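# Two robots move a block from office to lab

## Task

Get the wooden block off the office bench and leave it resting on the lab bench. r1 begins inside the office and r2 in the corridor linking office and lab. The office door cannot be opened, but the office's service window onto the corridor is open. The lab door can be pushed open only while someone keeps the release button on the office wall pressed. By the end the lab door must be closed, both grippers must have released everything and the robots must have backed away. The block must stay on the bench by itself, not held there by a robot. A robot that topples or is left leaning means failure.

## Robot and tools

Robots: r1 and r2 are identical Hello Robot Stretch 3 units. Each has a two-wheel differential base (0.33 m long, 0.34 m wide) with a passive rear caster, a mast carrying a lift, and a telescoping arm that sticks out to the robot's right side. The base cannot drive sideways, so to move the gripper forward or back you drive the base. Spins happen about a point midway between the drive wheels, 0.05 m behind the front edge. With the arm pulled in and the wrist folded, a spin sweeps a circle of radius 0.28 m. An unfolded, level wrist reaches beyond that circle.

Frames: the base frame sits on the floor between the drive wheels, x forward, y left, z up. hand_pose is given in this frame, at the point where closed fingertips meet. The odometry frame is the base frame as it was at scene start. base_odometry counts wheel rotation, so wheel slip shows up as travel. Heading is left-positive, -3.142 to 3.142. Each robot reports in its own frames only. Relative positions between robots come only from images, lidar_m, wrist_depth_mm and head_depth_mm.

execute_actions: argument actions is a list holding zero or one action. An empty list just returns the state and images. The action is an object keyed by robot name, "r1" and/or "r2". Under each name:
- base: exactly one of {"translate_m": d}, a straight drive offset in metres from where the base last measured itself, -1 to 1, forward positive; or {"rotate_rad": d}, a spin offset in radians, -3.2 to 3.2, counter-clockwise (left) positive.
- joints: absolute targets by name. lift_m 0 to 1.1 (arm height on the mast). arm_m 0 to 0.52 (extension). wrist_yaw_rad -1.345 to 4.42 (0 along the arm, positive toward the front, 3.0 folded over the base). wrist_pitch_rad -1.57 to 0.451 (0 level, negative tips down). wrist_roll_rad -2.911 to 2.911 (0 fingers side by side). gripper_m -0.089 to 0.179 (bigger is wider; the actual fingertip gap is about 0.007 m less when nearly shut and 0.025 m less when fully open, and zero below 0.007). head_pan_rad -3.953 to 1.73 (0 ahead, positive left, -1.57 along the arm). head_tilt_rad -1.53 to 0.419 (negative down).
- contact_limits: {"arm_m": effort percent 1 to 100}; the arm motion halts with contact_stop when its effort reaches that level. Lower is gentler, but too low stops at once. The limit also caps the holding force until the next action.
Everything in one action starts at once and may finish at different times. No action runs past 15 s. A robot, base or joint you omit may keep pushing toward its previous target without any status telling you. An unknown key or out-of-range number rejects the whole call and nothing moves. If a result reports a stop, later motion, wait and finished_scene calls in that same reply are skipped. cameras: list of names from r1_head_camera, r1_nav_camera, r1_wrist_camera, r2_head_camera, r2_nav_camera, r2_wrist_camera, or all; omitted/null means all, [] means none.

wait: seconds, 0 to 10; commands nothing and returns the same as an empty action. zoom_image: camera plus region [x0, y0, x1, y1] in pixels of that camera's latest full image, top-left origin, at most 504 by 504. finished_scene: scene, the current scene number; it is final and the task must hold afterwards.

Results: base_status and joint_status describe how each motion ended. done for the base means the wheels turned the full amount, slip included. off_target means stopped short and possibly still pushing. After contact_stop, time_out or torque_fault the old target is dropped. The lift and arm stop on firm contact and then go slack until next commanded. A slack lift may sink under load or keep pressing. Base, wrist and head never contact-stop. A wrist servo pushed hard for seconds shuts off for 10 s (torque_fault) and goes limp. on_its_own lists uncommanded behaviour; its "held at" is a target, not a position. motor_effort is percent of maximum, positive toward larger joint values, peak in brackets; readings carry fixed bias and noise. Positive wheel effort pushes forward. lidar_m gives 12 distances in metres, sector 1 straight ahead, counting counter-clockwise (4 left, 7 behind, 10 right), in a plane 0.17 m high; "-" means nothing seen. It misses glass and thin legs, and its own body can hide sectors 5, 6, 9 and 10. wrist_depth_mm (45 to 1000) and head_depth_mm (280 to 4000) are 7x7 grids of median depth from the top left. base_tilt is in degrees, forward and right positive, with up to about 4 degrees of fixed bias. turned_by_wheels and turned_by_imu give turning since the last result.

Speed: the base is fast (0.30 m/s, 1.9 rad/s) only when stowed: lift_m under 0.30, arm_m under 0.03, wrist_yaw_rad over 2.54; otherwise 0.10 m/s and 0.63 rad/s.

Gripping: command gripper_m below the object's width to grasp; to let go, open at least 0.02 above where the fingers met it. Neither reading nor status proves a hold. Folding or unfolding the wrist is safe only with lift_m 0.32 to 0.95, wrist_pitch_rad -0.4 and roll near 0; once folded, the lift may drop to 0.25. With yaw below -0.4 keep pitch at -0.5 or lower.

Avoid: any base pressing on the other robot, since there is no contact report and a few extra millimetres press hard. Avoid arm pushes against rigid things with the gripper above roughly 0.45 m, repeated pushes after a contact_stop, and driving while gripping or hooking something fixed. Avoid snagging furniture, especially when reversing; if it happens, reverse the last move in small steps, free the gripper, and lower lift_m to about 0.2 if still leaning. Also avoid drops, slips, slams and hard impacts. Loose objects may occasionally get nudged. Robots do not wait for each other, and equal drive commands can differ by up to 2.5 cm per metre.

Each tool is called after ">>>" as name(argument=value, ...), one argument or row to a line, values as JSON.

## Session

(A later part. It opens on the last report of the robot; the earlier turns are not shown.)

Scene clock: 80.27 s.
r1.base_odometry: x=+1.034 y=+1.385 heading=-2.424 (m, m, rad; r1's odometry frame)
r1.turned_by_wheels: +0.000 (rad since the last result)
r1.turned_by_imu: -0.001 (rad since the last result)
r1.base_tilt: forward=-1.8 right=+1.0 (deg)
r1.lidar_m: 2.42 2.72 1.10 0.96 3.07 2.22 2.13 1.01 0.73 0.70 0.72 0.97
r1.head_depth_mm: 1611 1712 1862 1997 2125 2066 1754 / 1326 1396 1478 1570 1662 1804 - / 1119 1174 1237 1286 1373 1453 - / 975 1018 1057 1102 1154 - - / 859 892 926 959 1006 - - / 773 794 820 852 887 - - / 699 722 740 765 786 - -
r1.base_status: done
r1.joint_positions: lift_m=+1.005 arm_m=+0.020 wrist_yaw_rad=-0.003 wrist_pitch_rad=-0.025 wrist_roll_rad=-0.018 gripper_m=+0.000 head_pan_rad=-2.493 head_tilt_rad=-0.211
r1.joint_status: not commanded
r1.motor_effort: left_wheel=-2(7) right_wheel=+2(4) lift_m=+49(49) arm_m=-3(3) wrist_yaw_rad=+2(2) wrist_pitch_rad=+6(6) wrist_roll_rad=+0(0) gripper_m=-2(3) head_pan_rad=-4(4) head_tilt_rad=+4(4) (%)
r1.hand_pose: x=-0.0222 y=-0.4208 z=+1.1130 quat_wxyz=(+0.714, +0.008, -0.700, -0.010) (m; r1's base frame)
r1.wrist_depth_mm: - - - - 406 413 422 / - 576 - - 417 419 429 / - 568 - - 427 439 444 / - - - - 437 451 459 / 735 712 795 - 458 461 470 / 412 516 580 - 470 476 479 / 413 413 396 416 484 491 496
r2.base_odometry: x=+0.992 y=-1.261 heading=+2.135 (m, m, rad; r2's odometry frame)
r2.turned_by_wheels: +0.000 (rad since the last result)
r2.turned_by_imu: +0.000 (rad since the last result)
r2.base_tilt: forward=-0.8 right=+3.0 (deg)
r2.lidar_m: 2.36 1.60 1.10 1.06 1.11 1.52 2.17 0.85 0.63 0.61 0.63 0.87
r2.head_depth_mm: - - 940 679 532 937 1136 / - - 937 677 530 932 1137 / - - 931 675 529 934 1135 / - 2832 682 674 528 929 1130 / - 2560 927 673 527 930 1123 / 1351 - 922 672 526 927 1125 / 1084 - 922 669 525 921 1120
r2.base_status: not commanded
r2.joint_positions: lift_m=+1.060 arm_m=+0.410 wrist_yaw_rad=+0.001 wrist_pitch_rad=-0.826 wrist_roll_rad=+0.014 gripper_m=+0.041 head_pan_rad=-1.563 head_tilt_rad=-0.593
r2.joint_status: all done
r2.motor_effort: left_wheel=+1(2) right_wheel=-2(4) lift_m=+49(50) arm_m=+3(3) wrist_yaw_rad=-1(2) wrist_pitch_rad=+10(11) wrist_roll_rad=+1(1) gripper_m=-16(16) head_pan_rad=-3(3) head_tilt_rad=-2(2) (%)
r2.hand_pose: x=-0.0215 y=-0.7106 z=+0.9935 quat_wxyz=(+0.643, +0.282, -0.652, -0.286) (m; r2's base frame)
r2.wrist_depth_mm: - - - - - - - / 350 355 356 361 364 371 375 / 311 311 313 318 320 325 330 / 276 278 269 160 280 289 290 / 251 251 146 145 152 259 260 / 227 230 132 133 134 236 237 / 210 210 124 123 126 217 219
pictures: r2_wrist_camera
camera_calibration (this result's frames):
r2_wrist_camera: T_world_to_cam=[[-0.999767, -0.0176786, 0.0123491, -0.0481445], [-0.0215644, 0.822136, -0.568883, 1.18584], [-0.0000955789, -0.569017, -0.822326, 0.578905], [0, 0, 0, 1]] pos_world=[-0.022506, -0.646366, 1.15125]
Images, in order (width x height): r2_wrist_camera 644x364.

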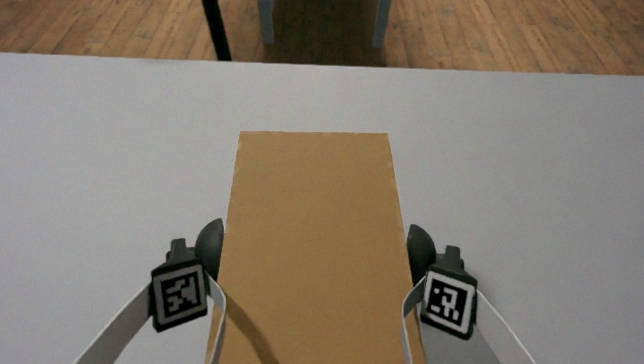

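>>> execute_actions(
  actions=[
    {"r1":{"base":{"translate_m":-0.35}},"r2":{"base":{"translate_m":0.15},"joints":{"arm_m":0.01,"head_pan_rad":0,"head_tilt_rad":-0.8}}},
  ],
  cameras=[],
)

>>> execute_actions(
  actions=[
    {"r1":{"base":{"translate_m":-0.1}},"r2":{"base":{"rotate_rad":0.61},"joints":{"wrist_yaw_rad":1.5,"lift_m":0.95}}},
  ],
  cameras=[],
)

>>> execute_actions(
  actions=[
    {"r1":{"base":{"translate_m":-0.68},"joints":{"arm_m":0.1}},"r2":{"base":{"translate_m":1},"joints":{"wrist_yaw_rad":3.1,"lift_m":0.5}}},
  ],
  cameras=["r1_wrist_camera","r2_nav_camera"],
)

Scene clock: 85.13 s.
r1.base_odometry: x=+1.298 y=+1.615 heading=-2.424 (m, m, rad; r1's odometry frame)
r1.turned_by_wheels: +0.000 (rad since the last result)
r1.turned_by_imu: -0.001 (rad since the last result)
r1.base_tilt: forward=-1.8 right=+1.0 (deg)
r1.lidar_m: 2.49 3.07 0.99 0.98 2.57 1.86 1.78 1.02 0.74 0.70 0.72 0.98
r1.head_depth_mm: 1560 1626 1694 1764 1822 1894 1750 / 1324 1410 1492 1585 1691 1831 - / 1133 1184 1246 1314 1384 1466 - / 983 1025 1064 1092 1169 - - / 869 900 933 969 1012 - - / 778 804 831 857 893 - - / 706 727 747 771 796 - -
r1.base_status: done
r1.joint_positions: lift_m=+1.005 arm_m=+0.020 wrist_yaw_rad=-0.003 wrist_pitch_rad=-0.025 wrist_roll_rad=-0.018 gripper_m=+0.000 head_pan_rad=-2.493 head_tilt_rad=-0.211
r1.joint_status: not commanded
r1.motor_effort: left_wheel=-2(7) right_wheel=+2(3) lift_m=+49(49) arm_m=-3(3) wrist_yaw_rad=+2(2) wrist_pitch_rad=+7(7) wrist_roll_rad=+0(0) gripper_m=-3(3) head_pan_rad=-4(4) head_tilt_rad=+4(4) (%)
r1.hand_pose: x=-0.0222 y=-0.4208 z=+1.1130 quat_wxyz=(+0.714, +0.008, -0.700, -0.010) (m; r1's base frame)
r1.wrist_depth_mm: - 395 405 408 422 422 419 / - 412 419 423 428 433 436 / - 425 432 433 437 448 446 / - 431 439 447 447 454 465 / 765 440 453 456 458 476 470 / 537 455 460 - 475 482 490 / 419 467 480 486 493 498 502
r2.base_odometry: x=+0.912 y=-1.135 heading=+2.135 (m, m, rad; r2's odometry frame)
r2.turned_by_wheels: +0.000 (rad since the last result)
r2.turned_by_imu: -0.001 (rad since the last result)
r2.base_tilt: forward=-0.9 right=+3.1 (deg)
r2.lidar_m: 2.22 1.60 1.10 1.06 1.10 1.52 2.23 0.86 0.63 0.61 0.63 0.87
r2.head_depth_mm: 1738 1743 1746 1715 1517 1329 1166 / 1986 2228 2178 1797 1529 1319 1170 / 1988 2270 2221 1815 1525 1323 1157 / 1989 2269 2227 1805 1531 1320 1159 / 1980 2250 2219 1803 1515 1316 1160 / 1970 2258 2212 1788 1511 1315 1153 / 1982 2258 2185 1797 1517 1308 1153
r2.base_status: done
r2.joint_positions: lift_m=+1.060 arm_m=+0.010 wrist_yaw_rad=+0.001 wrist_pitch_rad=-0.827 wrist_roll_rad=+0.014 gripper_m=+0.041 head_pan_rad=-0.007 head_tilt_rad=-0.790
r2.joint_status: all done
r2.motor_effort: left_wheel=+1(5) right_wheel=-2(5) lift_m=+49(49) arm_m=-3(7) wrist_yaw_rad=-1(1) wrist_pitch_rad=+11(11) wrist_roll_rad=+1(1) gripper_m=-16(16) head_pan_rad=+4(39) head_tilt_rad=-4(14) (%)
r2.hand_pose: x=-0.0215 y=-0.3110 z=+0.9934 quat_wxyz=(+0.643, +0.283, -0.652, -0.286) (m; r2's base frame)
r2.wrist_depth_mm: 391 396 417 422 429 431 439 / 456 367 361 367 368 374 375 / 548 315 316 321 324 329 329 / 660 282 276 160 281 291 293 / 924 905 147 145 153 843 832 / - - 132 133 134 - - / - - 124 123 126 - -
pictures: none
No camera images: the call's "cameras" was empty. Leave "cameras" out to get every camera's image.

Scene clock: 87.10 s.
r1.base_odometry: x=+1.373 y=+1.681 heading=-2.424 (m, m, rad; r1's odometry frame)
r1.turned_by_wheels: +0.000 (rad since the last result)
r1.turned_by_imu: -0.001 (rad since the last result)
r1.base_tilt: forward=-1.8 right=+1.0 (deg)
r1.lidar_m: 2.49 1.38 1.02 1.31 2.43 1.75 1.68 1.02 0.74 0.71 0.73 0.98
r1.head_depth_mm: 1494 1539 1604 1669 1734 1788 1760 / 1341 1411 1501 1597 1720 1824 - / 1130 1190 1254 1316 1391 1459 - / 988 1023 1066 1123 1171 - - / 871 903 939 961 1014 - - / 782 807 834 862 896 - - / 708 730 749 774 795 - -
r1.base_status: done
r1.joint_positions: lift_m=+1.005 arm_m=+0.020 wrist_yaw_rad=-0.003 wrist_pitch_rad=-0.025 wrist_roll_rad=-0.018 gripper_m=+0.000 head_pan_rad=-2.493 head_tilt_rad=-0.211
r1.joint_status: not commanded
r1.motor_effort: left_wheel=-2(8) right_wheel=+2(4) lift_m=+49(49) arm_m=-3(3) wrist_yaw_rad=+2(2) wrist_pitch_rad=+6(6) wrist_roll_rad=+0(0) gripper_m=-3(3) head_pan_rad=-4(4) head_tilt_rad=+5(5) (%)
r1.hand_pose: x=-0.0222 y=-0.4208 z=+1.1130 quat_wxyz=(+0.714, +0.008, -0.700, -0.010) (m; r1's base frame)
r1.wrist_depth_mm: 394 396 406 413 417 420 422 / 407 407 415 422 427 433 439 / 418 419 428 432 438 448 451 / 430 434 439 447 453 457 456 / 444 444 451 456 462 472 471 / 449 459 465 - 482 490 489 / 471 475 478 484 494 505 509
r2.base_odometry: x=+0.912 y=-1.135 heading=+2.745 (m, m, rad; r2's odometry frame)
r2.turned_by_wheels: +0.610 (rad since the last result)
r2.turned_by_imu: +0.615 (rad since the last result)
r2.base_tilt: forward=-0.8 right=+2.9 (deg)
r2.lidar_m: 1.48 1.08 1.06 1.14 1.68 1.68 0.79 0.62 0.61 0.65 0.97 2.22
r2.head_depth_mm: 2014 2230 2250 1821 1536 1328 354 / 2108 2368 2235 1811 1526 1314 1173 / 2011 2359 2228 1812 1536 1324 1158 / 1754 2017 2136 1801 1518 1322 1157 / 1619 1824 2031 1796 1529 1311 1156 / 1435 1598 1793 1801 1509 1311 1152 / 1287 1415 1570 1665 1515 1309 1148
r2.base_status: done
r2.joint_positions: lift_m=+0.950 arm_m=+0.010 wrist_yaw_rad=+1.498 wrist_pitch_rad=-0.827 wrist_roll_rad=+0.014 gripper_m=+0.041 head_pan_rad=-0.007 head_tilt_rad=-0.790
r2.joint_status: all done
r2.motor_effort: left_wheel=-3(8) right_wheel=+3(8) lift_m=+29(46) arm_m=-3(4) wrist_yaw_rad=+1(2) wrist_pitch_rad=+11(11) wrist_roll_rad=+1(1) gripper_m=-16(16) head_pan_rad=+4(4) head_tilt_rad=-3(3) (%)
r2.hand_pose: x=+0.1339 y=-0.1668 z=+0.8840 quat_wxyz=(+0.666, +0.651, -0.285, +0.228) (m; r2's base frame)
r2.wrist_depth_mm: - - - - - - - / - - - - - - - / - - - - - - - / - - - 160 - - - / - - 147 145 152 - - / - - 132 133 134 - 928 / 966 973 124 123 126 - 831
pictures: none
No camera images: the call's "cameras" was empty. Leave "cameras" out to get every camera's image.

Scene clock: 98.17 s.
r1.base_odometry: x=+1.886 y=+2.128 heading=-2.424 (m, m, rad; r1's odometry frame)
r1.turned_by_wheels: +0.000 (rad since the last result)
r1.turned_by_imu: -0.003 (rad since the last result)
r1.base_tilt: forward=-1.8 right=+1.0 (deg)
r1.lidar_m: 2.61 1.40 1.45 3.59 1.45 1.05 1.00 1.03 0.75 0.72 0.74 1.00
r1.head_depth_mm: 888 917 951 986 1027 1070 1080 / 946 982 1023 1063 1107 1159 - / 1021 1060 1102 1153 1204 1245 - / 1006 1046 1093 1140 1192 - - / 888 921 957 991 1037 - - / 797 823 849 879 909 - - / 720 742 765 786 805 - -
r1.base_status: done
r1.joint_positions: lift_m=+1.005 arm_m=+0.100 wrist_yaw_rad=-0.003 wrist_pitch_rad=-0.025 wrist_roll_rad=-0.018 gripper_m=+0.000 head_pan_rad=-2.493 head_tilt_rad=-0.211
r1.joint_status: all done
r1.motor_effort: left_wheel=-2(8) right_wheel=+2(4) lift_m=+49(49) arm_m=+2(3) wrist_yaw_rad=+2(2) wrist_pitch_rad=+6(7) wrist_roll_rad=+1(0) gripper_m=-1(2) head_pan_rad=-4(4) head_tilt_rad=+4(5) (%)
r1.hand_pose: x=-0.0221 y=-0.5003 z=+1.1131 quat_wxyz=(+0.714, +0.008, -0.700, -0.010) (m; r1's base frame)
r1.wrist_depth_mm: 336 343 348 347 352 358 359 / 347 350 354 358 364 368 372 / 355 360 364 365 372 376 380 / 361 369 372 337 380 385 395 / 372 378 381 348 394 401 404 / 381 390 391 - 408 411 415 / 396 398 409 414 420 422 432
r2.base_odometry: x=-0.010 y=-0.748 heading=+2.745 (m, m, rad; r2's odometry frame)
r2.turned_by_wheels: +0.000 (rad since the last result)
r2.turned_by_imu: -0.002 (rad since the last result)
r2.base_tilt: forward=-0.7 right=+3.0 (deg)
r2.lidar_m: 0.73 0.57 0.49 0.50 0.76 2.98 1.55 1.21 1.19 1.28 1.43 1.39
r2.head_depth_mm: 1247 1395 1570 1726 1539 1328 1166 / 1071 1311 1615 1787 1526 1325 1162 / 884 1042 1270 1609 1527 1320 1163 / 806 918 1070 1290 1494 1316 1161 / 775 873 1001 1164 1399 1312 1154 / 686 762 857 981 1131 1266 1160 / 617 677 749 841 957 1109 1158
r2.base_status: done
r2.joint_positions: lift_m=+0.500 arm_m=+0.010 wrist_yaw_rad=+3.098 wrist_pitch_rad=-0.827 wrist_roll_rad=+0.014 gripper_m=+0.041 head_pan_rad=-0.007 head_tilt_rad=-0.790
r2.joint_status: all done
r2.motor_effort: left_wheel=-3(4) right_wheel=+2(8) lift_m=+29(28) arm_m=-3(3) wrist_yaw_rad=+2(2) wrist_pitch_rad=+11(11) wrist_roll_rad=+1(1) gripper_m=-16(16) head_pan_rad=+4(4) head_tilt_rad=-3(3) (%)
r2.hand_pose: x=-0.0144 y=+0.0003 z=+0.4340 quat_wxyz=(+0.301, +0.658, +0.268, +0.637) (m; r2's base frame)
r2.wrist_depth_mm: - - - 697 604 566 500 / 890 916 901 792 700 642 550 / 796 812 802 823 797 699 611 / 712 709 683 160 719 733 677 / 640 647 145 146 152 670 674 / 585 584 132 133 134 612 614 / 541 - 122 123 126 553 559
pictures: r1_wrist_camera, r2_nav_camera (sideways: a quarter turn counterclockwise sets it upright)
camera_calibration (this result's frames):
r1_wrist_camera: T_world_to_cam=[[-0.998313, 0.025427, 0.0521946, -0.071696], [-0.0476162, 0.155797, -0.986641, 1.21489], [-0.0332191, -0.987462, -0.154323, -0.160445], [0, 0, 0, 1]] pos_world=[-0.0190563, -0.345886, 1.17764]
r2_nav_camera: T_world_to_cam=[[0.705241, -0.0210861, 0.708654, -0.879838], [0.00811511, -0.999252, -0.0378089, 0.0971872], [0.708921, 0.0324152, -0.704543, 0.86455], [0, 0, 0, 1]] pos_world=[0.00681199, 0.0505376, 1.23629]
Images, in order (width x height): r1_wrist_camera 644x364, r2_nav_camera 672x504.

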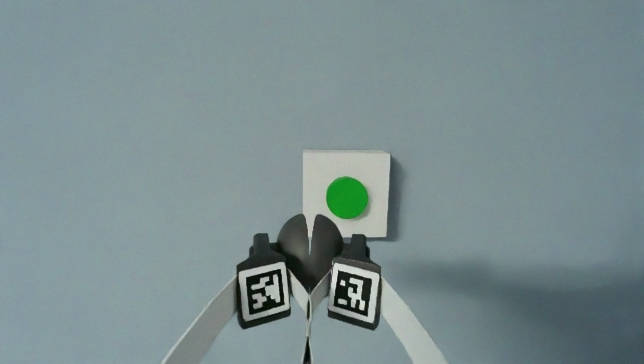

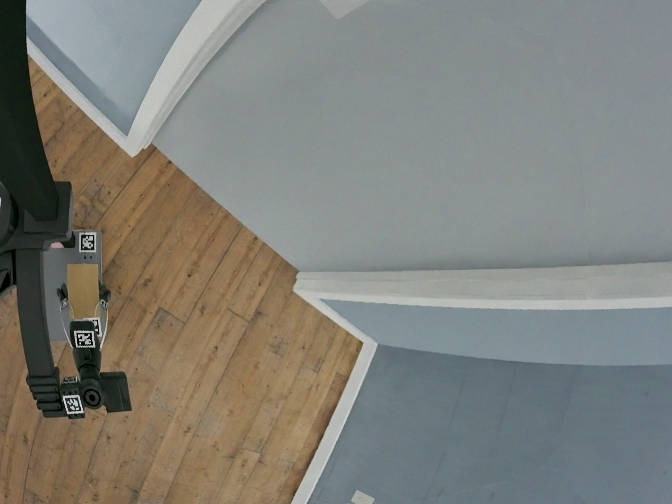

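>>> execute_actions(
  actions=[
    {"r1":{"base":{"translate_m":-0.028},"joints":{"arm_m":0.2}},"r2":{"base":{"translate_m":0.22},"joints":{"lift_m":0.35,"arm_m":0}}},
  ],
  cameras=["r1_wrist_camera"],
)

>>> execute_actions(
  actions=[
    {"r1":{"joints":{"arm_m":0.29},"contact_limits":{"arm_m":12}},"r2":{"base":{"rotate_rad":0.95}}},
  ],
  cameras=["r1_wrist_camera","r2_nav_camera"],
)

Scene clock: 101.70 s.
r1.base_odometry: x=+1.907 y=+2.146 heading=-2.424 (m, m, rad; r1's odometry frame)
r1.turned_by_wheels: +0.000 (rad since the last result)
r1.turned_by_imu: -0.001 (rad since the last result)
r1.base_tilt: forward=-1.8 right=+1.0 (deg)
r1.lidar_m: 2.60 1.42 1.49 3.59 1.41 1.02 0.97 1.01 0.75 0.72 0.74 1.00
r1.head_depth_mm: 863 890 923 954 994 1035 1052 / 923 953 988 1032 1080 1120 - / 987 1030 1072 1112 1171 1210 - / 1008 1048 1096 1145 1189 - - / 892 920 955 995 1033 - - / 798 822 850 879 910 - - / 720 742 765 790 813 - -
r1.base_status: done
r1.joint_positions: lift_m=+1.005 arm_m=+0.200 wrist_yaw_rad=-0.002 wrist_pitch_rad=-0.024 wrist_roll_rad=-0.018 gripper_m=+0.000 head_pan_rad=-2.493 head_tilt_rad=-0.211
r1.joint_status: all done
r1.motor_effort: left_wheel=-1(8) right_wheel=+2(4) lift_m=+49(48) arm_m=+2(4) wrist_yaw_rad=+2(2) wrist_pitch_rad=+7(6) wrist_roll_rad=+0(0) gripper_m=-2(3) head_pan_rad=-3(4) head_tilt_rad=+4(4) (%)
r1.hand_pose: x=-0.0221 y=-0.6003 z=+1.1132 quat_wxyz=(+0.714, +0.008, -0.700, -0.010) (m; r1's base frame)
r1.wrist_depth_mm: 246 248 251 256 259 262 264 / 255 253 259 263 265 270 269 / 259 262 267 269 273 275 279 / 265 268 271 238 278 283 287 / 272 275 277 232 288 290 298 / 281 286 286 - 296 299 303 / 291 293 298 298 306 310 311
r2.base_odometry: x=-0.213 y=-0.663 heading=+2.745 (m, m, rad; r2's odometry frame)
r2.turned_by_wheels: +0.000 (rad since the last result)
r2.turned_by_imu: +0.000 (rad since the last result)
r2.base_tilt: forward=-0.8 right=+2.7 (deg)
r2.lidar_m: 0.56 0.44 0.43 0.46 0.56 2.16 1.72 1.34 1.32 1.41 1.24 1.02
r2.head_depth_mm: 976 1187 1353 1562 1534 1327 1162 / 771 945 1208 1595 1522 1318 1165 / 617 728 905 1158 1438 1321 1160 / 606 692 804 959 1189 1315 1163 / 590 665 760 888 1066 1259 1157 / 523 581 653 745 864 1032 1138 / 469 515 572 641 727 847 1005
r2.base_status: done
r2.joint_positions: lift_m=+0.350 arm_m=+0.002 wrist_yaw_rad=+3.098 wrist_pitch_rad=-0.827 wrist_roll_rad=+0.014 gripper_m=+0.041 head_pan_rad=-0.007 head_tilt_rad=-0.790
r2.joint_status: all done
joint sent to its limit — the command would take r2.arm_m past its lower limit, so that joint was sent only as far as its limit.
r2.motor_effort: left_wheel=-3(2) right_wheel=+2(7) lift_m=+29(27) arm_m=-3(2) wrist_yaw_rad=+1(2) wrist_pitch_rad=+11(11) wrist_roll_rad=+1(0) gripper_m=-16(16) head_pan_rad=+4(4) head_tilt_rad=-2(3) (%)
r2.hand_pose: x=-0.0144 y=+0.0086 z=+0.2840 quat_wxyz=(+0.300, +0.658, +0.268, +0.637) (m; r2's base frame)
r2.wrist_depth_mm: 791 762 - 584 519 443 389 / 669 680 668 655 580 493 422 / 598 598 591 603 613 555 470 / 521 552 159 160 538 550 524 / 476 - 144 145 152 496 501 / 436 - 132 133 134 446 454 / - - 122 123 126 410 409
pictures: r1_wrist_camera
camera_calibration (this result's frames):
r1_wrist_camera: T_world_to_cam=[[-0.99832, 0.0251712, 0.05219, -0.0692363], [-0.0476581, 0.15559, -0.986671, 1.23044], [-0.0329559, -0.987501, -0.154129, -0.259425], [0, 0, 0, 1]] pos_world=[-0.0190293, -0.445883, 1.17766]
Images, in order (width x height): r1_wrist_camera 644x364.

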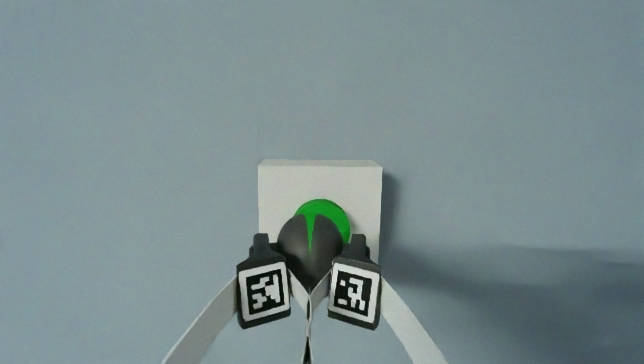

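Scene clock: 104.23 s.
r1.base_odometry: x=+1.907 y=+2.146 heading=-2.424 (m, m, rad; r1's odometry frame)
r1.turned_by_wheels: +0.000 (rad since the last result)
r1.turned_by_imu: -0.006 (rad since the last result)
r1.base_tilt: forward=-1.8 right=+1.0 (deg)
r1.lidar_m: 2.56 1.42 1.48 3.59 1.41 1.02 0.98 1.00 0.75 0.72 0.74 1.00
r1.head_depth_mm: 860 889 918 953 992 1035 1048 / 920 955 985 1030 1073 1118 - / 981 1026 1067 1114 1164 1206 - / 1014 1058 1101 1151 1202 - - / 899 926 964 999 1037 - - / 803 827 854 886 915 - - / 727 746 767 789 811 - -
r1.base_status: not commanded
r1.joint_positions: lift_m=+1.005 arm_m=+0.252 wrist_yaw_rad=+0.009 wrist_pitch_rad=-0.026 wrist_roll_rad=-0.018 gripper_m=+0.000 head_pan_rad=-2.493 head_tilt_rad=-0.210
r1.joint_status: arm_m contact_stop (moved +0.052 of +0.090)
r1.on_its_own: arm_m is slack since a contact_stop, until your next command for it (your +0.290 is given up)
r1.motor_effort: left_wheel=+2(7) right_wheel=-2(5) lift_m=+46(49) arm_m=+0(14) wrist_yaw_rad=-7(8) wrist_pitch_rad=+7(10) wrist_roll_rad=+0(0) gripper_m=-2(2) head_pan_rad=-4(4) head_tilt_rad=+4(4) (%)
r1.contact_limits: arm_m 12 (drawing in: default 21, maximum 35; extending or still: default 28, maximum 46)
r1.hand_pose: x=-0.0192 y=-0.6521 z=+1.1129 quat_wxyz=(+0.714, +0.013, -0.700, -0.006) (m; r1's base frame)
r1.wrist_depth_mm: 201 202 204 207 210 212 214 / 205 208 210 212 214 216 220 / 212 214 216 217 221 223 225 / 218 218 218 187 224 230 232 / 223 224 228 187 230 235 237 / 230 232 233 - 239 243 246 / 235 238 244 245 248 250 253
r2.base_odometry: x=-0.213 y=-0.663 heading=-2.588 (m, m, rad; r2's odometry frame)
r2.turned_by_wheels: +0.950 (rad since the last result)
r2.turned_by_imu: +0.958 (rad since the last result)
r2.base_tilt: forward=-0.7 right=+3.0 (deg)
r2.lidar_m: 0.43 0.45 0.48 1.39 1.86 1.37 1.32 1.37 1.27 1.22 0.62 0.45
r2.head_depth_mm: 355 404 472 565 704 932 1150 / 353 404 469 562 699 931 1147 / 352 402 467 559 696 918 1144 / 351 400 466 557 691 912 1137 / 350 398 464 554 687 909 1141 / 349 398 463 552 681 896 1136 / 348 397 461 549 680 896 1101
r2.base_status: done
r2.joint_positions: lift_m=+0.350 arm_m=+0.002 wrist_yaw_rad=+3.098 wrist_pitch_rad=-0.827 wrist_roll_rad=+0.014 gripper_m=+0.041 head_pan_rad=-0.007 head_tilt_rad=-0.790
r2.joint_status: not commanded
r2.motor_effort: left_wheel=-3(8) right_wheel=+3(9) lift_m=+29(29) arm_m=-3(3) wrist_yaw_rad=+1(1) wrist_pitch_rad=+11(11) wrist_roll_rad=+1(1) gripper_m=-17(16) head_pan_rad=+3(4) head_tilt_rad=-3(3) (%)
r2.hand_pose: x=-0.0144 y=+0.0086 z=+0.2840 quat_wxyz=(+0.300, +0.658, +0.268, +0.637) (m; r2's base frame)
r2.wrist_depth_mm: 787 786 - 796 818 630 428 / 667 678 687 684 713 613 470 / 587 602 583 602 612 589 517 / 526 541 158 160 535 552 521 / 484 - 144 145 152 498 493 / 435 - 131 133 134 452 452 / - - 122 123 126 412 415
pictures: r1_wrist_camera, r2_nav_camera (sideways: a quarter turn counterclockwise sets it upright)
camera_calibration (this result's frames):
r1_wrist_camera: T_world_to_cam=[[-0.998537, 0.0140368, 0.0522219, -0.0723909], [-0.0493901, 0.156471, -0.986447, 1.23863], [-0.0220178, -0.987583, -0.155549, -0.308823], [0, 0, 0, 1]] pos_world=[-0.0179083, -0.497782, 1.17759]
r2_nav_camera: T_world_to_cam=[[0.705326, -0.0210728, 0.70857, -0.87973], [0.00813021, -0.999252, -0.0378107, 0.0971894], [0.708837, 0.0324297, -0.704627, 0.86466], [0, 0, 0, 1]] pos_world=[0.00680322, 0.0505377, 1.23629]
Images, in order (width x height): r1_wrist_camera 644x364, r2_nav_camera 672x504.

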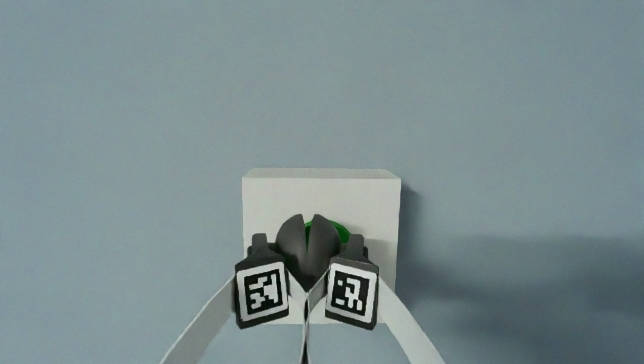

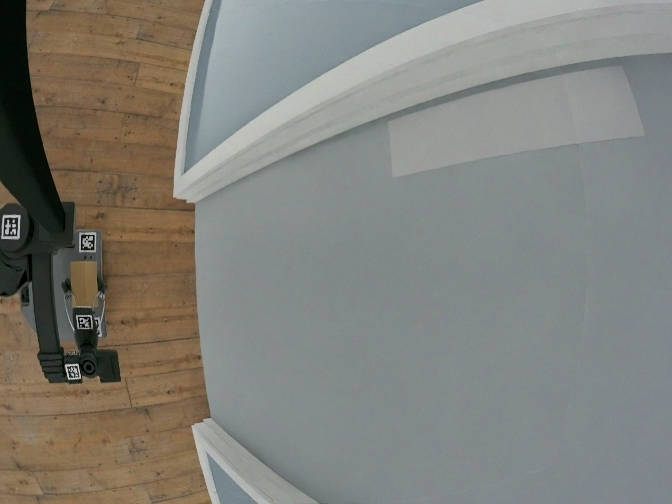

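>>> execute_actions(
  actions=[
    {"r1":{"joints":{"arm_m":0.256}},"r2":{"base":{"translate_m":0.42}}},
  ],
  cameras=["r2_nav_camera"],
)

Scene clock: 109.53 s.
r1.base_odometry: x=+1.907 y=+2.146 heading=-2.424 (m, m, rad; r1's odometry frame)
r1.turned_by_wheels: +0.000 (rad since the last result)
r1.turned_by_imu: -0.001 (rad since the last result)
r1.base_tilt: forward=-1.8 right=+0.9 (deg)
r1.lidar_m: 2.56 1.42 1.48 3.60 1.42 1.02 0.97 1.00 0.75 0.72 0.74 1.00
r1.head_depth_mm: 864 890 919 952 996 1040 1043 / 917 948 988 1029 1070 1118 - / 990 1023 1067 1114 1170 1206 - / 1013 1056 1096 1154 1202 - - / 898 929 965 1002 1041 - - / 804 833 856 886 925 - - / 727 749 770 795 814 - -
r1.base_status: not commanded
r1.joint_positions: lift_m=+1.005 arm_m=+0.255 wrist_yaw_rad=+0.009 wrist_pitch_rad=-0.028 wrist_roll_rad=-0.018 gripper_m=+0.000 head_pan_rad=-2.493 head_tilt_rad=-0.210
r1.joint_status: all done
r1.motor_effort: left_wheel=-1(2) right_wheel=-1(3) lift_m=+46(46) arm_m=+14(15) wrist_yaw_rad=-7(7) wrist_pitch_rad=+8(8) wrist_roll_rad=+0(0) gripper_m=-3(3) head_pan_rad=-4(4) head_tilt_rad=+4(4) (%)
r1.hand_pose: x=-0.0192 y=-0.6550 z=+1.1122 quat_wxyz=(+0.714, +0.013, -0.700, -0.007) (m; r1's base frame)
r1.wrist_depth_mm: 201 202 204 205 207 210 211 / 205 207 209 211 212 215 218 / 211 211 215 216 219 221 223 / 215 217 219 186 224 228 231 / 223 224 225 186 232 235 238 / 229 231 231 - 238 241 245 / 236 237 241 242 246 249 252
r2.base_odometry: x=-0.571 y=-0.884 heading=-2.588 (m, m, rad; r2's odometry frame)
r2.turned_by_wheels: +0.000 (rad since the last result)
r2.turned_by_imu: -0.011 (rad since the last result)
r2.base_tilt: forward=-0.9 right=+2.9 (deg)
r2.lidar_m: - - 0.15 0.30 2.48 1.80 1.73 1.75 1.28 0.19 0.15 -
r2.head_depth_mm: - - - - - - - / - - - - - - - / - - - - - - - / - - - - - - - / - - - - - - - / - - - - - - - / - - - - - - -
r2.base_status: done
r2.joint_positions: lift_m=+0.350 arm_m=+0.002 wrist_yaw_rad=+3.097 wrist_pitch_rad=-0.828 wrist_roll_rad=+0.014 gripper_m=+0.041 head_pan_rad=-0.004 head_tilt_rad=-0.793
r2.joint_status: not commanded
r2.motor_effort: left_wheel=-2(35) right_wheel=+6(32) lift_m=+31(31) arm_m=-2(3) wrist_yaw_rad=+1(6) wrist_pitch_rad=+11(11) wrist_roll_rad=+1(1) gripper_m=-16(17) head_pan_rad=+3(4) head_tilt_rad=-2(3) (%)
r2.hand_pose: x=-0.0142 y=+0.0085 z=+0.2839 quat_wxyz=(+0.301, +0.658, +0.268, +0.636) (m; r2's base frame)
r2.wrist_depth_mm: 778 790 - 389 299 142 94 / 668 667 645 448 290 141 93 / 583 589 584 497 247 138 92 / 522 545 157 160 213 136 91 / 487 - 143 145 152 135 90 / 435 - 132 133 134 125 90 / - - 123 123 127 123 89
pictures: r2_nav_camera (sideways: a quarter turn counterclockwise sets it upright)
camera_calibration (this result's frames):
r2_nav_camera: T_world_to_cam=[[0.707329, -0.0189939, 0.70663, -0.877213], [0.0109827, -0.999223, -0.0378521, 0.0972259], [0.7068, 0.0345346, -0.70657, 0.8672], [0, 0, 0, 1]] pos_world=[0.00647349, 0.0505403, 1.23628]
Images, in order (width x height): r2_nav_camera 672x504.

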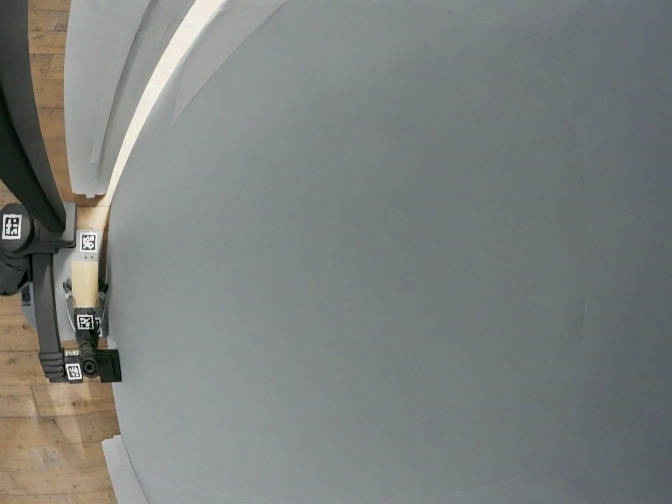

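>>> execute_actions(
  actions=[
    {"r2":{"base":{"translate_m":0.55},"joints":{"head_pan_rad":0.6,"head_tilt_rad":-0.6}}},
  ],
  cameras=["r2_nav_camera"],
)

Scene clock: 116.07 s.
r1.base_odometry: x=+1.907 y=+2.146 heading=-2.424 (m, m, rad; r1's odometry frame)
r1.turned_by_wheels: +0.000 (rad since the last result)
r1.turned_by_imu: -0.001 (rad since the last result)
r1.base_tilt: forward=-1.8 right=+0.9 (deg)
r1.lidar_m: 2.56 1.41 1.48 3.59 1.42 1.02 0.98 1.01 0.75 0.72 0.74 1.00
r1.head_depth_mm: 859 890 923 957 990 1034 1046 / 920 952 986 1029 1067 1112 - / 988 1024 1067 1117 1161 1207 - / 1013 1058 1093 1156 1204 - - / 900 929 965 999 1042 - - / 806 831 856 887 923 - - / 730 748 771 792 814 - -
r1.base_status: not commanded
r1.joint_positions: lift_m=+1.005 arm_m=+0.255 wrist_yaw_rad=+0.009 wrist_pitch_rad=-0.028 wrist_roll_rad=-0.018 gripper_m=+0.000 head_pan_rad=-2.493 head_tilt_rad=-0.210
r1.joint_status: not commanded
r1.motor_effort: left_wheel=+0(1) right_wheel=-2(2) lift_m=+46(46) arm_m=+14(14) wrist_yaw_rad=-7(8) wrist_pitch_rad=+7(8) wrist_roll_rad=+0(0) gripper_m=-3(4) head_pan_rad=-3(4) head_tilt_rad=+4(4) (%)
r1.hand_pose: x=-0.0192 y=-0.6550 z=+1.1122 quat_wxyz=(+0.714, +0.013, -0.700, -0.007) (m; r1's base frame)
r1.wrist_depth_mm: 200 201 203 204 207 209 211 / 205 206 208 211 213 215 218 / 211 211 214 217 218 222 223 / 215 218 219 185 223 227 230 / 223 224 226 186 230 234 237 / 229 230 232 - 238 241 244 / 235 237 241 244 247 250 251
r2.base_odometry: x=-1.039 y=-1.173 heading=-2.589 (m, m, rad; r2's odometry frame)
r2.turned_by_wheels: +0.000 (rad since the last result)
r2.turned_by_imu: -0.001 (rad since the last result)
r2.base_tilt: forward=-0.9 right=+2.6 (deg)
r2.lidar_m: 2.01 1.17 0.86 1.48 0.72 0.58 2.29 0.85 0.29 0.21 0.19 0.20
r2.head_depth_mm: 1747 1899 2085 2183 1802 1479 1251 / 1834 2018 2195 2279 1787 1481 1252 / 1929 2068 2262 2182 1785 1474 1253 / 2037 2110 2493 2189 1778 1475 1247 / 2172 1987 1505 2263 1733 1457 1253 / 2326 1990 1319 2272 1724 1466 1243 / 2469 2660 1258 2085 1765 1395 1246
r2.base_status: done
r2.joint_positions: lift_m=+0.350 arm_m=+0.002 wrist_yaw_rad=+3.099 wrist_pitch_rad=-0.828 wrist_roll_rad=+0.014 gripper_m=+0.041 head_pan_rad=+0.593 head_tilt_rad=-0.606
r2.joint_status: all done
r2.motor_effort: left_wheel=-1(4) right_wheel=+3(33) lift_m=+30(30) arm_m=-1(2) wrist_yaw_rad=+0(11) wrist_pitch_rad=+11(11) wrist_roll_rad=+1(1) gripper_m=-16(15) head_pan_rad=+4(33) head_tilt_rad=+3(14) (%)
r2.hand_pose: x=-0.0146 y=+0.0087 z=+0.2839 quat_wxyz=(+0.300, +0.657, +0.269, +0.637) (m; r2's base frame)
r2.wrist_depth_mm: 631 765 - 812 804 825 852 / 619 678 689 695 698 701 723 / 578 594 581 606 611 619 627 / 529 545 158 160 538 555 552 / 482 - 144 145 152 494 499 / 433 - 132 133 134 448 454 / - - 122 123 127 414 418
pictures: r2_nav_camera (sideways: a quarter turn counterclockwise sets it upright)
camera_calibration (this result's frames):
r2_nav_camera: T_world_to_cam=[[0.476388, 0.301492, 0.825928, -1.0313], [0.57635, -0.816479, -0.0343906, 0.0892793], [0.663985, 0.492407, -0.562725, 0.680346], [0, 0, 0, 1]] pos_world=[-0.0118944, 0.0488178, 1.2377]
Images, in order (width x height): r2_nav_camera 672x504.

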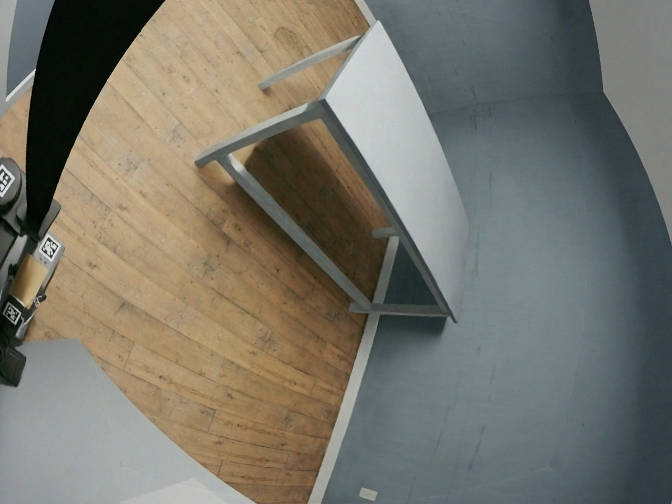

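>>> execute_actions(
  actions=[
    {"r2":{"base":{"rotate_rad":0.3}}},
  ],
  cameras=[],
)

>>> execute_actions(
  actions=[
    {"r2":{"base":{"translate_m":0.45}}},
  ],
  cameras=[],
)

>>> execute_actions(
  actions=[
    {"r2":{"base":{"translate_m":0.4},"joints":{"lift_m":0.75,"head_pan_rad":-0.5}}},
  ],
  cameras=[],
)

>>> execute_actions(
  actions=[
    {"r1":{"joints":{"arm_m":0.05}},"r2":{"base":{"rotate_rad":2.83},"joints":{"lift_m":0.92,"wrist_yaw_rad":0,"arm_m":0.2}}},
  ],
  cameras=["r2_nav_camera","r2_wrist_camera"],
)

Scene clock: 117.73 s.
r1.base_odometry: x=+1.907 y=+2.146 heading=-2.424 (m, m, rad; r1's odometry frame)
r1.turned_by_wheels: +0.000 (rad since the last result)
r1.turned_by_imu: +0.000 (rad since the last result)
r1.base_tilt: forward=-1.8 right=+0.9 (deg)
r1.lidar_m: 2.56 1.41 1.48 3.57 1.42 1.02 0.98 1.01 0.75 0.72 0.74 0.99
r1.head_depth_mm: 860 886 919 953 993 1032 1045 / 918 954 987 1029 1073 1121 - / 987 1026 1066 1112 1168 1209 - / 1011 1054 1098 1147 1206 - - / 896 927 965 1005 1042 - - / 803 829 859 887 924 - - / 729 749 771 794 813 - -
r1.base_status: not commanded
r1.joint_positions: lift_m=+1.005 arm_m=+0.255 wrist_yaw_rad=+0.009 wrist_pitch_rad=-0.028 wrist_roll_rad=-0.018 gripper_m=+0.000 head_pan_rad=-2.493 head_tilt_rad=-0.210
r1.joint_status: not commanded
r1.motor_effort: left_wheel=+1(1) right_wheel=-1(1) lift_m=+46(46) arm_m=+14(14) wrist_yaw_rad=-8(7) wrist_pitch_rad=+7(7) wrist_roll_rad=+0(0) gripper_m=-4(4) head_pan_rad=-4(4) head_tilt_rad=+4(4) (%)
r1.hand_pose: x=-0.0192 y=-0.6550 z=+1.1122 quat_wxyz=(+0.714, +0.013, -0.700, -0.007) (m; r1's base frame)
r1.wrist_depth_mm: 199 201 203 204 208 210 211 / 205 206 209 211 211 214 218 / 211 212 214 217 218 222 223 / 215 218 218 185 224 228 231 / 222 225 226 186 231 234 237 / 229 232 231 - 239 240 245 / 235 239 242 244 248 247 251
r2.base_odometry: x=-1.039 y=-1.173 heading=-2.289 (m, m, rad; r2's odometry frame)
r2.turned_by_wheels: +0.300 (rad since the last result)
r2.turned_by_imu: +0.302 (rad since the last result)
r2.base_tilt: forward=-0.8 right=+2.7 (deg)
r2.lidar_m: 1.56 0.93 0.86 0.96 0.58 0.65 2.29 0.41 0.24 0.21 0.21 0.24
r2.head_depth_mm: 2007 2055 2292 2127 1785 1485 1253 / 2200 2052 1514 2262 1795 1474 1258 / 2413 2021 1355 2274 1734 1477 1255 / 2652 2704 1269 2277 1724 1465 1254 / 2955 3141 1265 2093 1773 1429 1245 / 3360 3633 1262 1047 1761 1363 1248 / 3319 3556 1256 991 1623 1458 1236
r2.base_status: done
r2.joint_positions: lift_m=+0.350 arm_m=+0.002 wrist_yaw_rad=+3.102 wrist_pitch_rad=-0.828 wrist_roll_rad=+0.014 gripper_m=+0.041 head_pan_rad=+0.593 head_tilt_rad=-0.606
r2.joint_status: not commanded
r2.motor_effort: left_wheel=-3(9) right_wheel=+5(13) lift_m=+30(31) arm_m=-1(1) wrist_yaw_rad=-2(2) wrist_pitch_rad=+11(11) wrist_roll_rad=+1(1) gripper_m=-15(16) head_pan_rad=+4(4) head_tilt_rad=+2(2) (%)
r2.hand_pose: x=-0.0150 y=+0.0087 z=+0.2839 quat_wxyz=(+0.300, +0.657, +0.270, +0.637) (m; r2's base frame)
r2.wrist_depth_mm: 541 653 - 809 817 834 844 / 652 656 680 688 690 704 716 / 585 595 578 602 611 616 623 / 529 550 158 160 529 548 550 / 478 - 144 145 152 491 494 / 434 - 132 133 135 446 449 / - - 122 123 127 412 413
pictures: none
No camera images: the call's "cameras" was empty. Leave "cameras" out to get every camera's image.

Scene clock: 123.43 s.
r1.base_odometry: x=+1.907 y=+2.146 heading=-2.424 (m, m, rad; r1's odometry frame)
r1.turned_by_wheels: +0.000 (rad since the last result)
r1.turned_by_imu: -0.001 (rad since the last result)
r1.base_tilt: forward=-1.8 right=+0.9 (deg)
r1.lidar_m: 2.55 1.42 1.48 3.59 1.42 1.02 0.97 1.01 0.75 0.72 0.74 1.00
r1.head_depth_mm: 857 886 919 957 991 1033 1047 / 915 952 989 1029 1069 1116 - / 985 1024 1062 1114 1168 1205 - / 1015 1056 1096 1146 1207 - - / 899 927 964 1000 1040 - - / 805 830 856 885 926 - - / 731 751 769 795 819 - -
r1.base_status: not commanded
r1.joint_positions: lift_m=+1.005 arm_m=+0.255 wrist_yaw_rad=+0.009 wrist_pitch_rad=-0.028 wrist_roll_rad=-0.018 gripper_m=+0.000 head_pan_rad=-2.493 head_tilt_rad=-0.210
r1.joint_status: not commanded
r1.motor_effort: left_wheel=+0(0) right_wheel=-1(1) lift_m=+46(46) arm_m=+14(14) wrist_yaw_rad=-7(7) wrist_pitch_rad=+7(7) wrist_roll_rad=+0(0) gripper_m=-3(3) head_pan_rad=-4(4) head_tilt_rad=+4(3) (%)
r1.hand_pose: x=-0.0192 y=-0.6550 z=+1.1122 quat_wxyz=(+0.714, +0.013, -0.700, -0.007) (m; r1's base frame)
r1.wrist_depth_mm: 200 201 203 204 207 210 211 / 205 206 209 211 212 216 216 / 211 213 215 216 218 222 223 / 216 219 219 185 223 227 231 / 223 223 224 186 229 234 235 / 228 230 230 - 241 242 245 / 236 238 242 243 247 248 253
r2.base_odometry: x=-1.335 y=-1.512 heading=-2.289 (m, m, rad; r2's odometry frame)
r2.turned_by_wheels: +0.000 (rad since the last result)
r2.turned_by_imu: -0.001 (rad since the last result)
r2.base_tilt: forward=-0.8 right=+2.9 (deg)
r2.lidar_m: 1.32 0.78 0.69 0.68 1.06 0.94 2.59 0.26 1.35 1.35 1.58 1.59
r2.head_depth_mm: 1565 1696 1450 1890 1801 1482 1252 / 1723 1836 1309 2140 1682 1476 1253 / 1878 1994 1278 2108 1780 1471 1253 / 2081 2165 1266 1108 1796 1441 1248 / 2322 2533 1266 1005 1762 1387 1250 / 2639 3007 1260 925 1771 1473 1243 / 3052 3411 1264 922 1658 1467 1172
r2.base_status: done
r2.joint_positions: lift_m=+0.350 arm_m=+0.002 wrist_yaw_rad=+3.099 wrist_pitch_rad=-0.829 wrist_roll_rad=+0.014 gripper_m=+0.041 head_pan_rad=+0.594 head_tilt_rad=-0.603
r2.joint_status: not commanded
r2.motor_effort: left_wheel=-14(22) right_wheel=-8(17) lift_m=+31(30) arm_m=+0(1) wrist_yaw_rad=+1(2) wrist_pitch_rad=+11(12) wrist_roll_rad=+1(1) gripper_m=-16(16) head_pan_rad=+3(4) head_tilt_rad=+2(2) (%)
r2.hand_pose: x=-0.0145 y=+0.0087 z=+0.2838 quat_wxyz=(+0.301, +0.657, +0.269, +0.636) (m; r2's base frame)
r2.wrist_depth_mm: 781 785 - 783 807 816 814 / 673 676 685 686 699 707 702 / 591 594 575 608 619 615 620 / 527 550 157 158 532 543 551 / 484 - 143 145 151 489 491 / 431 - 132 133 134 450 450 / - - 123 123 127 410 413
pictures: none
No camera images: the call's "cameras" was empty. Leave "cameras" out to get every camera's image.

Scene clock: 128.80 s.
r1.base_odometry: x=+1.907 y=+2.146 heading=-2.424 (m, m, rad; r1's odometry frame)
r1.turned_by_wheels: +0.000 (rad since the last result)
r1.turned_by_imu: -0.001 (rad since the last result)
r1.base_tilt: forward=-1.8 right=+0.9 (deg)
r1.lidar_m: 2.56 1.41 1.48 3.60 1.42 1.02 0.98 1.00 0.75 0.72 0.74 1.00
r1.head_depth_mm: 859 889 924 954 992 1035 1048 / 920 949 987 1029 1073 1115 - / 983 1024 1069 1115 1161 1206 - / 1017 1057 1096 1150 1204 - - / 899 931 963 1001 1037 - - / 805 830 853 885 922 - - / 730 748 769 794 813 - -
r1.base_status: not commanded
r1.joint_positions: lift_m=+1.005 arm_m=+0.255 wrist_yaw_rad=+0.009 wrist_pitch_rad=-0.028 wrist_roll_rad=-0.018 gripper_m=+0.000 head_pan_rad=-2.493 head_tilt_rad=-0.210
r1.joint_status: not commanded
r1.motor_effort: left_wheel=+0(0) right_wheel=-1(1) lift_m=+46(46) arm_m=+14(14) wrist_yaw_rad=-7(7) wrist_pitch_rad=+8(7) wrist_roll_rad=+0(0) gripper_m=-4(5) head_pan_rad=-4(4) head_tilt_rad=+4(4) (%)
r1.hand_pose: x=-0.0192 y=-0.6550 z=+1.1122 quat_wxyz=(+0.714, +0.013, -0.700, -0.007) (m; r1's base frame)
r1.wrist_depth_mm: 198 201 204 205 208 209 211 / 205 206 208 211 212 216 219 / 211 211 215 217 219 222 223 / 216 218 219 184 224 227 231 / 222 225 225 186 230 235 237 / 229 230 231 - 238 241 243 / 235 237 243 244 246 248 252
r2.base_odometry: x=-1.598 y=-1.813 heading=-2.289 (m, m, rad; r2's odometry frame)
r2.turned_by_wheels: +0.000 (rad since the last result)
r2.turned_by_imu: -0.001 (rad since the last result)
r2.base_tilt: forward=-0.7 right=+2.9 (deg)
r2.lidar_m: 1.08 0.65 0.57 0.57 0.67 1.30 1.32 1.55 1.46 1.46 1.37 1.20
r2.head_depth_mm: 1124 1242 1413 1630 1771 1481 1255 / 1088 1214 1369 1557 1731 1476 1255 / 1068 1183 1332 1512 1689 1473 1252 / 1048 1157 1294 1464 1661 1475 1258 / 1020 1129 1262 1426 1634 1470 1249 / 1005 1099 1226 1379 1573 1463 1241 / 978 1068 1191 1337 1531 1466 1240
r2.base_status: done
r2.joint_positions: lift_m=+0.750 arm_m=+0.002 wrist_yaw_rad=+3.099 wrist_pitch_rad=-0.829 wrist_roll_rad=+0.014 gripper_m=+0.041 head_pan_rad=-0.493 head_tilt_rad=-0.603
r2.joint_status: all done
r2.motor_effort: left_wheel=-1(11) right_wheel=+0(5) lift_m=+49(55) arm_m=+0(0) wrist_yaw_rad=+0(0) wrist_pitch_rad=+11(11) wrist_roll_rad=+1(1) gripper_m=-17(16) head_pan_rad=-3(37) head_tilt_rad=+2(1) (%)
r2.hand_pose: x=-0.0145 y=+0.0087 z=+0.6831 quat_wxyz=(+0.301, +0.657, +0.269, +0.636) (m; r2's base frame)
r2.wrist_depth_mm: - - - - - - - / - - - - - - - / - - - 951 - - - / - - 988 159 - - 890 / 923 936 146 145 152 964 959 / 842 853 131 134 134 865 878 / 789 758 122 123 127 795 797
pictures: none
No camera images: the call's "cameras" was empty. Leave "cameras" out to get every camera's image.

Scene clock: 134.20 s.
r1.base_odometry: x=+1.907 y=+2.146 heading=-2.424 (m, m, rad; r1's odometry frame)
r1.turned_by_wheels: +0.000 (rad since the last result)
r1.turned_by_imu: -0.001 (rad since the last result)
r1.base_tilt: forward=-1.8 right=+1.0 (deg)
r1.lidar_m: 2.56 1.41 1.48 3.58 1.42 1.02 0.97 1.00 0.75 0.72 0.74 1.00
r1.head_depth_mm: 858 892 920 952 991 1029 1050 / 915 950 989 1027 1071 1121 - / 983 1023 1072 1113 1163 1209 - / 1017 1056 1095 1151 1203 - - / 896 925 959 995 1041 - - / 803 829 854 882 904 - - / 726 746 768 792 810 - -
r1.base_status: not commanded
r1.joint_positions: lift_m=+1.005 arm_m=+0.050 wrist_yaw_rad=+0.002 wrist_pitch_rad=-0.024 wrist_roll_rad=-0.018 gripper_m=+0.000 head_pan_rad=-2.493 head_tilt_rad=-0.210
r1.joint_status: all done
r1.motor_effort: left_wheel=-1(2) right_wheel=+2(3) lift_m=+46(46) arm_m=-3(13) wrist_yaw_rad=-2(7) wrist_pitch_rad=+6(7) wrist_roll_rad=+0(0) gripper_m=-3(3) head_pan_rad=-4(4) head_tilt_rad=+5(4) (%)
r1.hand_pose: x=-0.0209 y=-0.4508 z=+1.1133 quat_wxyz=(+0.714, +0.010, -0.700, -0.008) (m; r1's base frame)
r1.wrist_depth_mm: 383 389 390 396 396 402 412 / 390 398 405 404 409 420 429 / 400 409 412 416 422 426 431 / 415 422 420 387 432 448 443 / 423 432 431 439 445 456 462 / 435 443 445 - 463 466 468 / 447 458 462 469 475 482 491
r2.base_odometry: x=-1.598 y=-1.813 heading=+0.541 (m, m, rad; r2's odometry frame)
r2.turned_by_wheels: +2.830 (rad since the last result)
r2.turned_by_imu: +2.856 (rad since the last result)
r2.base_tilt: forward=-0.8 right=+2.8 (deg)
r2.lidar_m: 1.31 1.36 1.52 1.46 1.51 1.25 1.20 0.82 0.60 0.57 0.59 1.37
r2.head_depth_mm: 1551 1756 2027 2150 893 1477 1205 / 1461 1647 1860 2077 1728 1175 1222 / 1376 1537 1741 1964 1795 1467 1250 / 1300 1441 1608 1829 1793 1466 1243 / 1229 1358 1504 1701 1781 1470 1253 / 1177 1282 1415 1584 1726 1461 1248 / 1119 1225 1344 1485 1625 1467 1250
r2.base_status: done
r2.joint_positions: lift_m=+0.920 arm_m=+0.200 wrist_yaw_rad=+0.002 wrist_pitch_rad=-0.829 wrist_roll_rad=+0.014 gripper_m=+0.041 head_pan_rad=-0.493 head_tilt_rad=-0.603
r2.joint_status: all done
r2.motor_effort: left_wheel=-2(10) right_wheel=+2(7) lift_m=+49(50) arm_m=+3(6) wrist_yaw_rad=-2(5) wrist_pitch_rad=+11(11) wrist_roll_rad=+1(1) gripper_m=-16(16) head_pan_rad=-3(3) head_tilt_rad=+2(1) (%)
r2.hand_pose: x=-0.0213 y=-0.5001 z=+0.8532 quat_wxyz=(+0.643, +0.283, -0.651, -0.286) (m; r2's base frame)
r2.wrist_depth_mm: 425 434 432 443 448 452 456 / 369 376 377 385 384 390 391 / 325 329 331 332 338 341 342 / 292 294 284 159 293 303 305 / 269 271 146 145 152 274 277 / 688 - 132 133 134 - - / 920 919 124 123 127 932 919
pictures: r2_nav_camera (sideways: a quarter turn counterclockwise sets it upright), r2_wrist_camera
camera_calibration (this result's frames):
r2_nav_camera: T_world_to_cam=[[0.487111, -0.279999, 0.827239, -1.03308], [-0.453585, -0.890551, -0.0343396, 0.0954958], [0.746313, -0.358496, -0.560801, 0.67734], [0, 0, 0, 1]] pos_world=[0.041032, 0.0386064, 1.23773]
r2_wrist_camera: T_world_to_cam=[[-0.999744, -0.0189541, 0.0123185, -0.0431095], [-0.0225974, 0.82348, -0.566894, 0.931884], [0.000600933, -0.567028, -0.823698, 0.585439], [0, 0, 0, 1]] pos_world=[-0.0223921, -0.436245, 1.01104]
Images, in order (width x height): r2_nav_camera 672x504, r2_wrist_camera 644x364.

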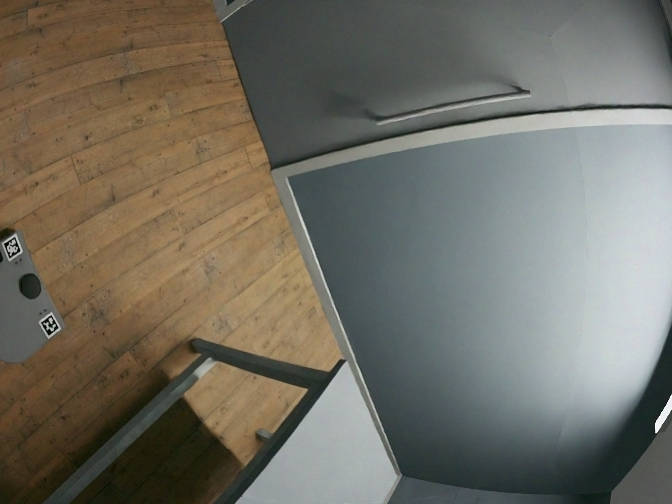

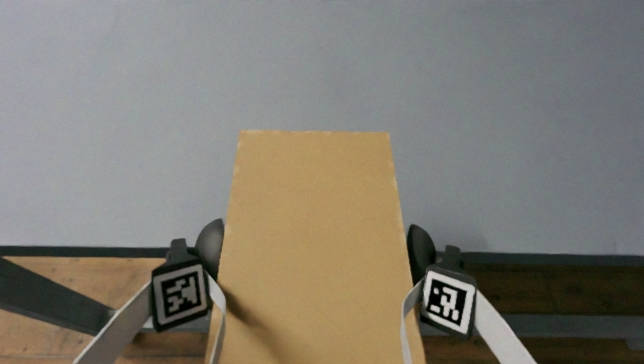

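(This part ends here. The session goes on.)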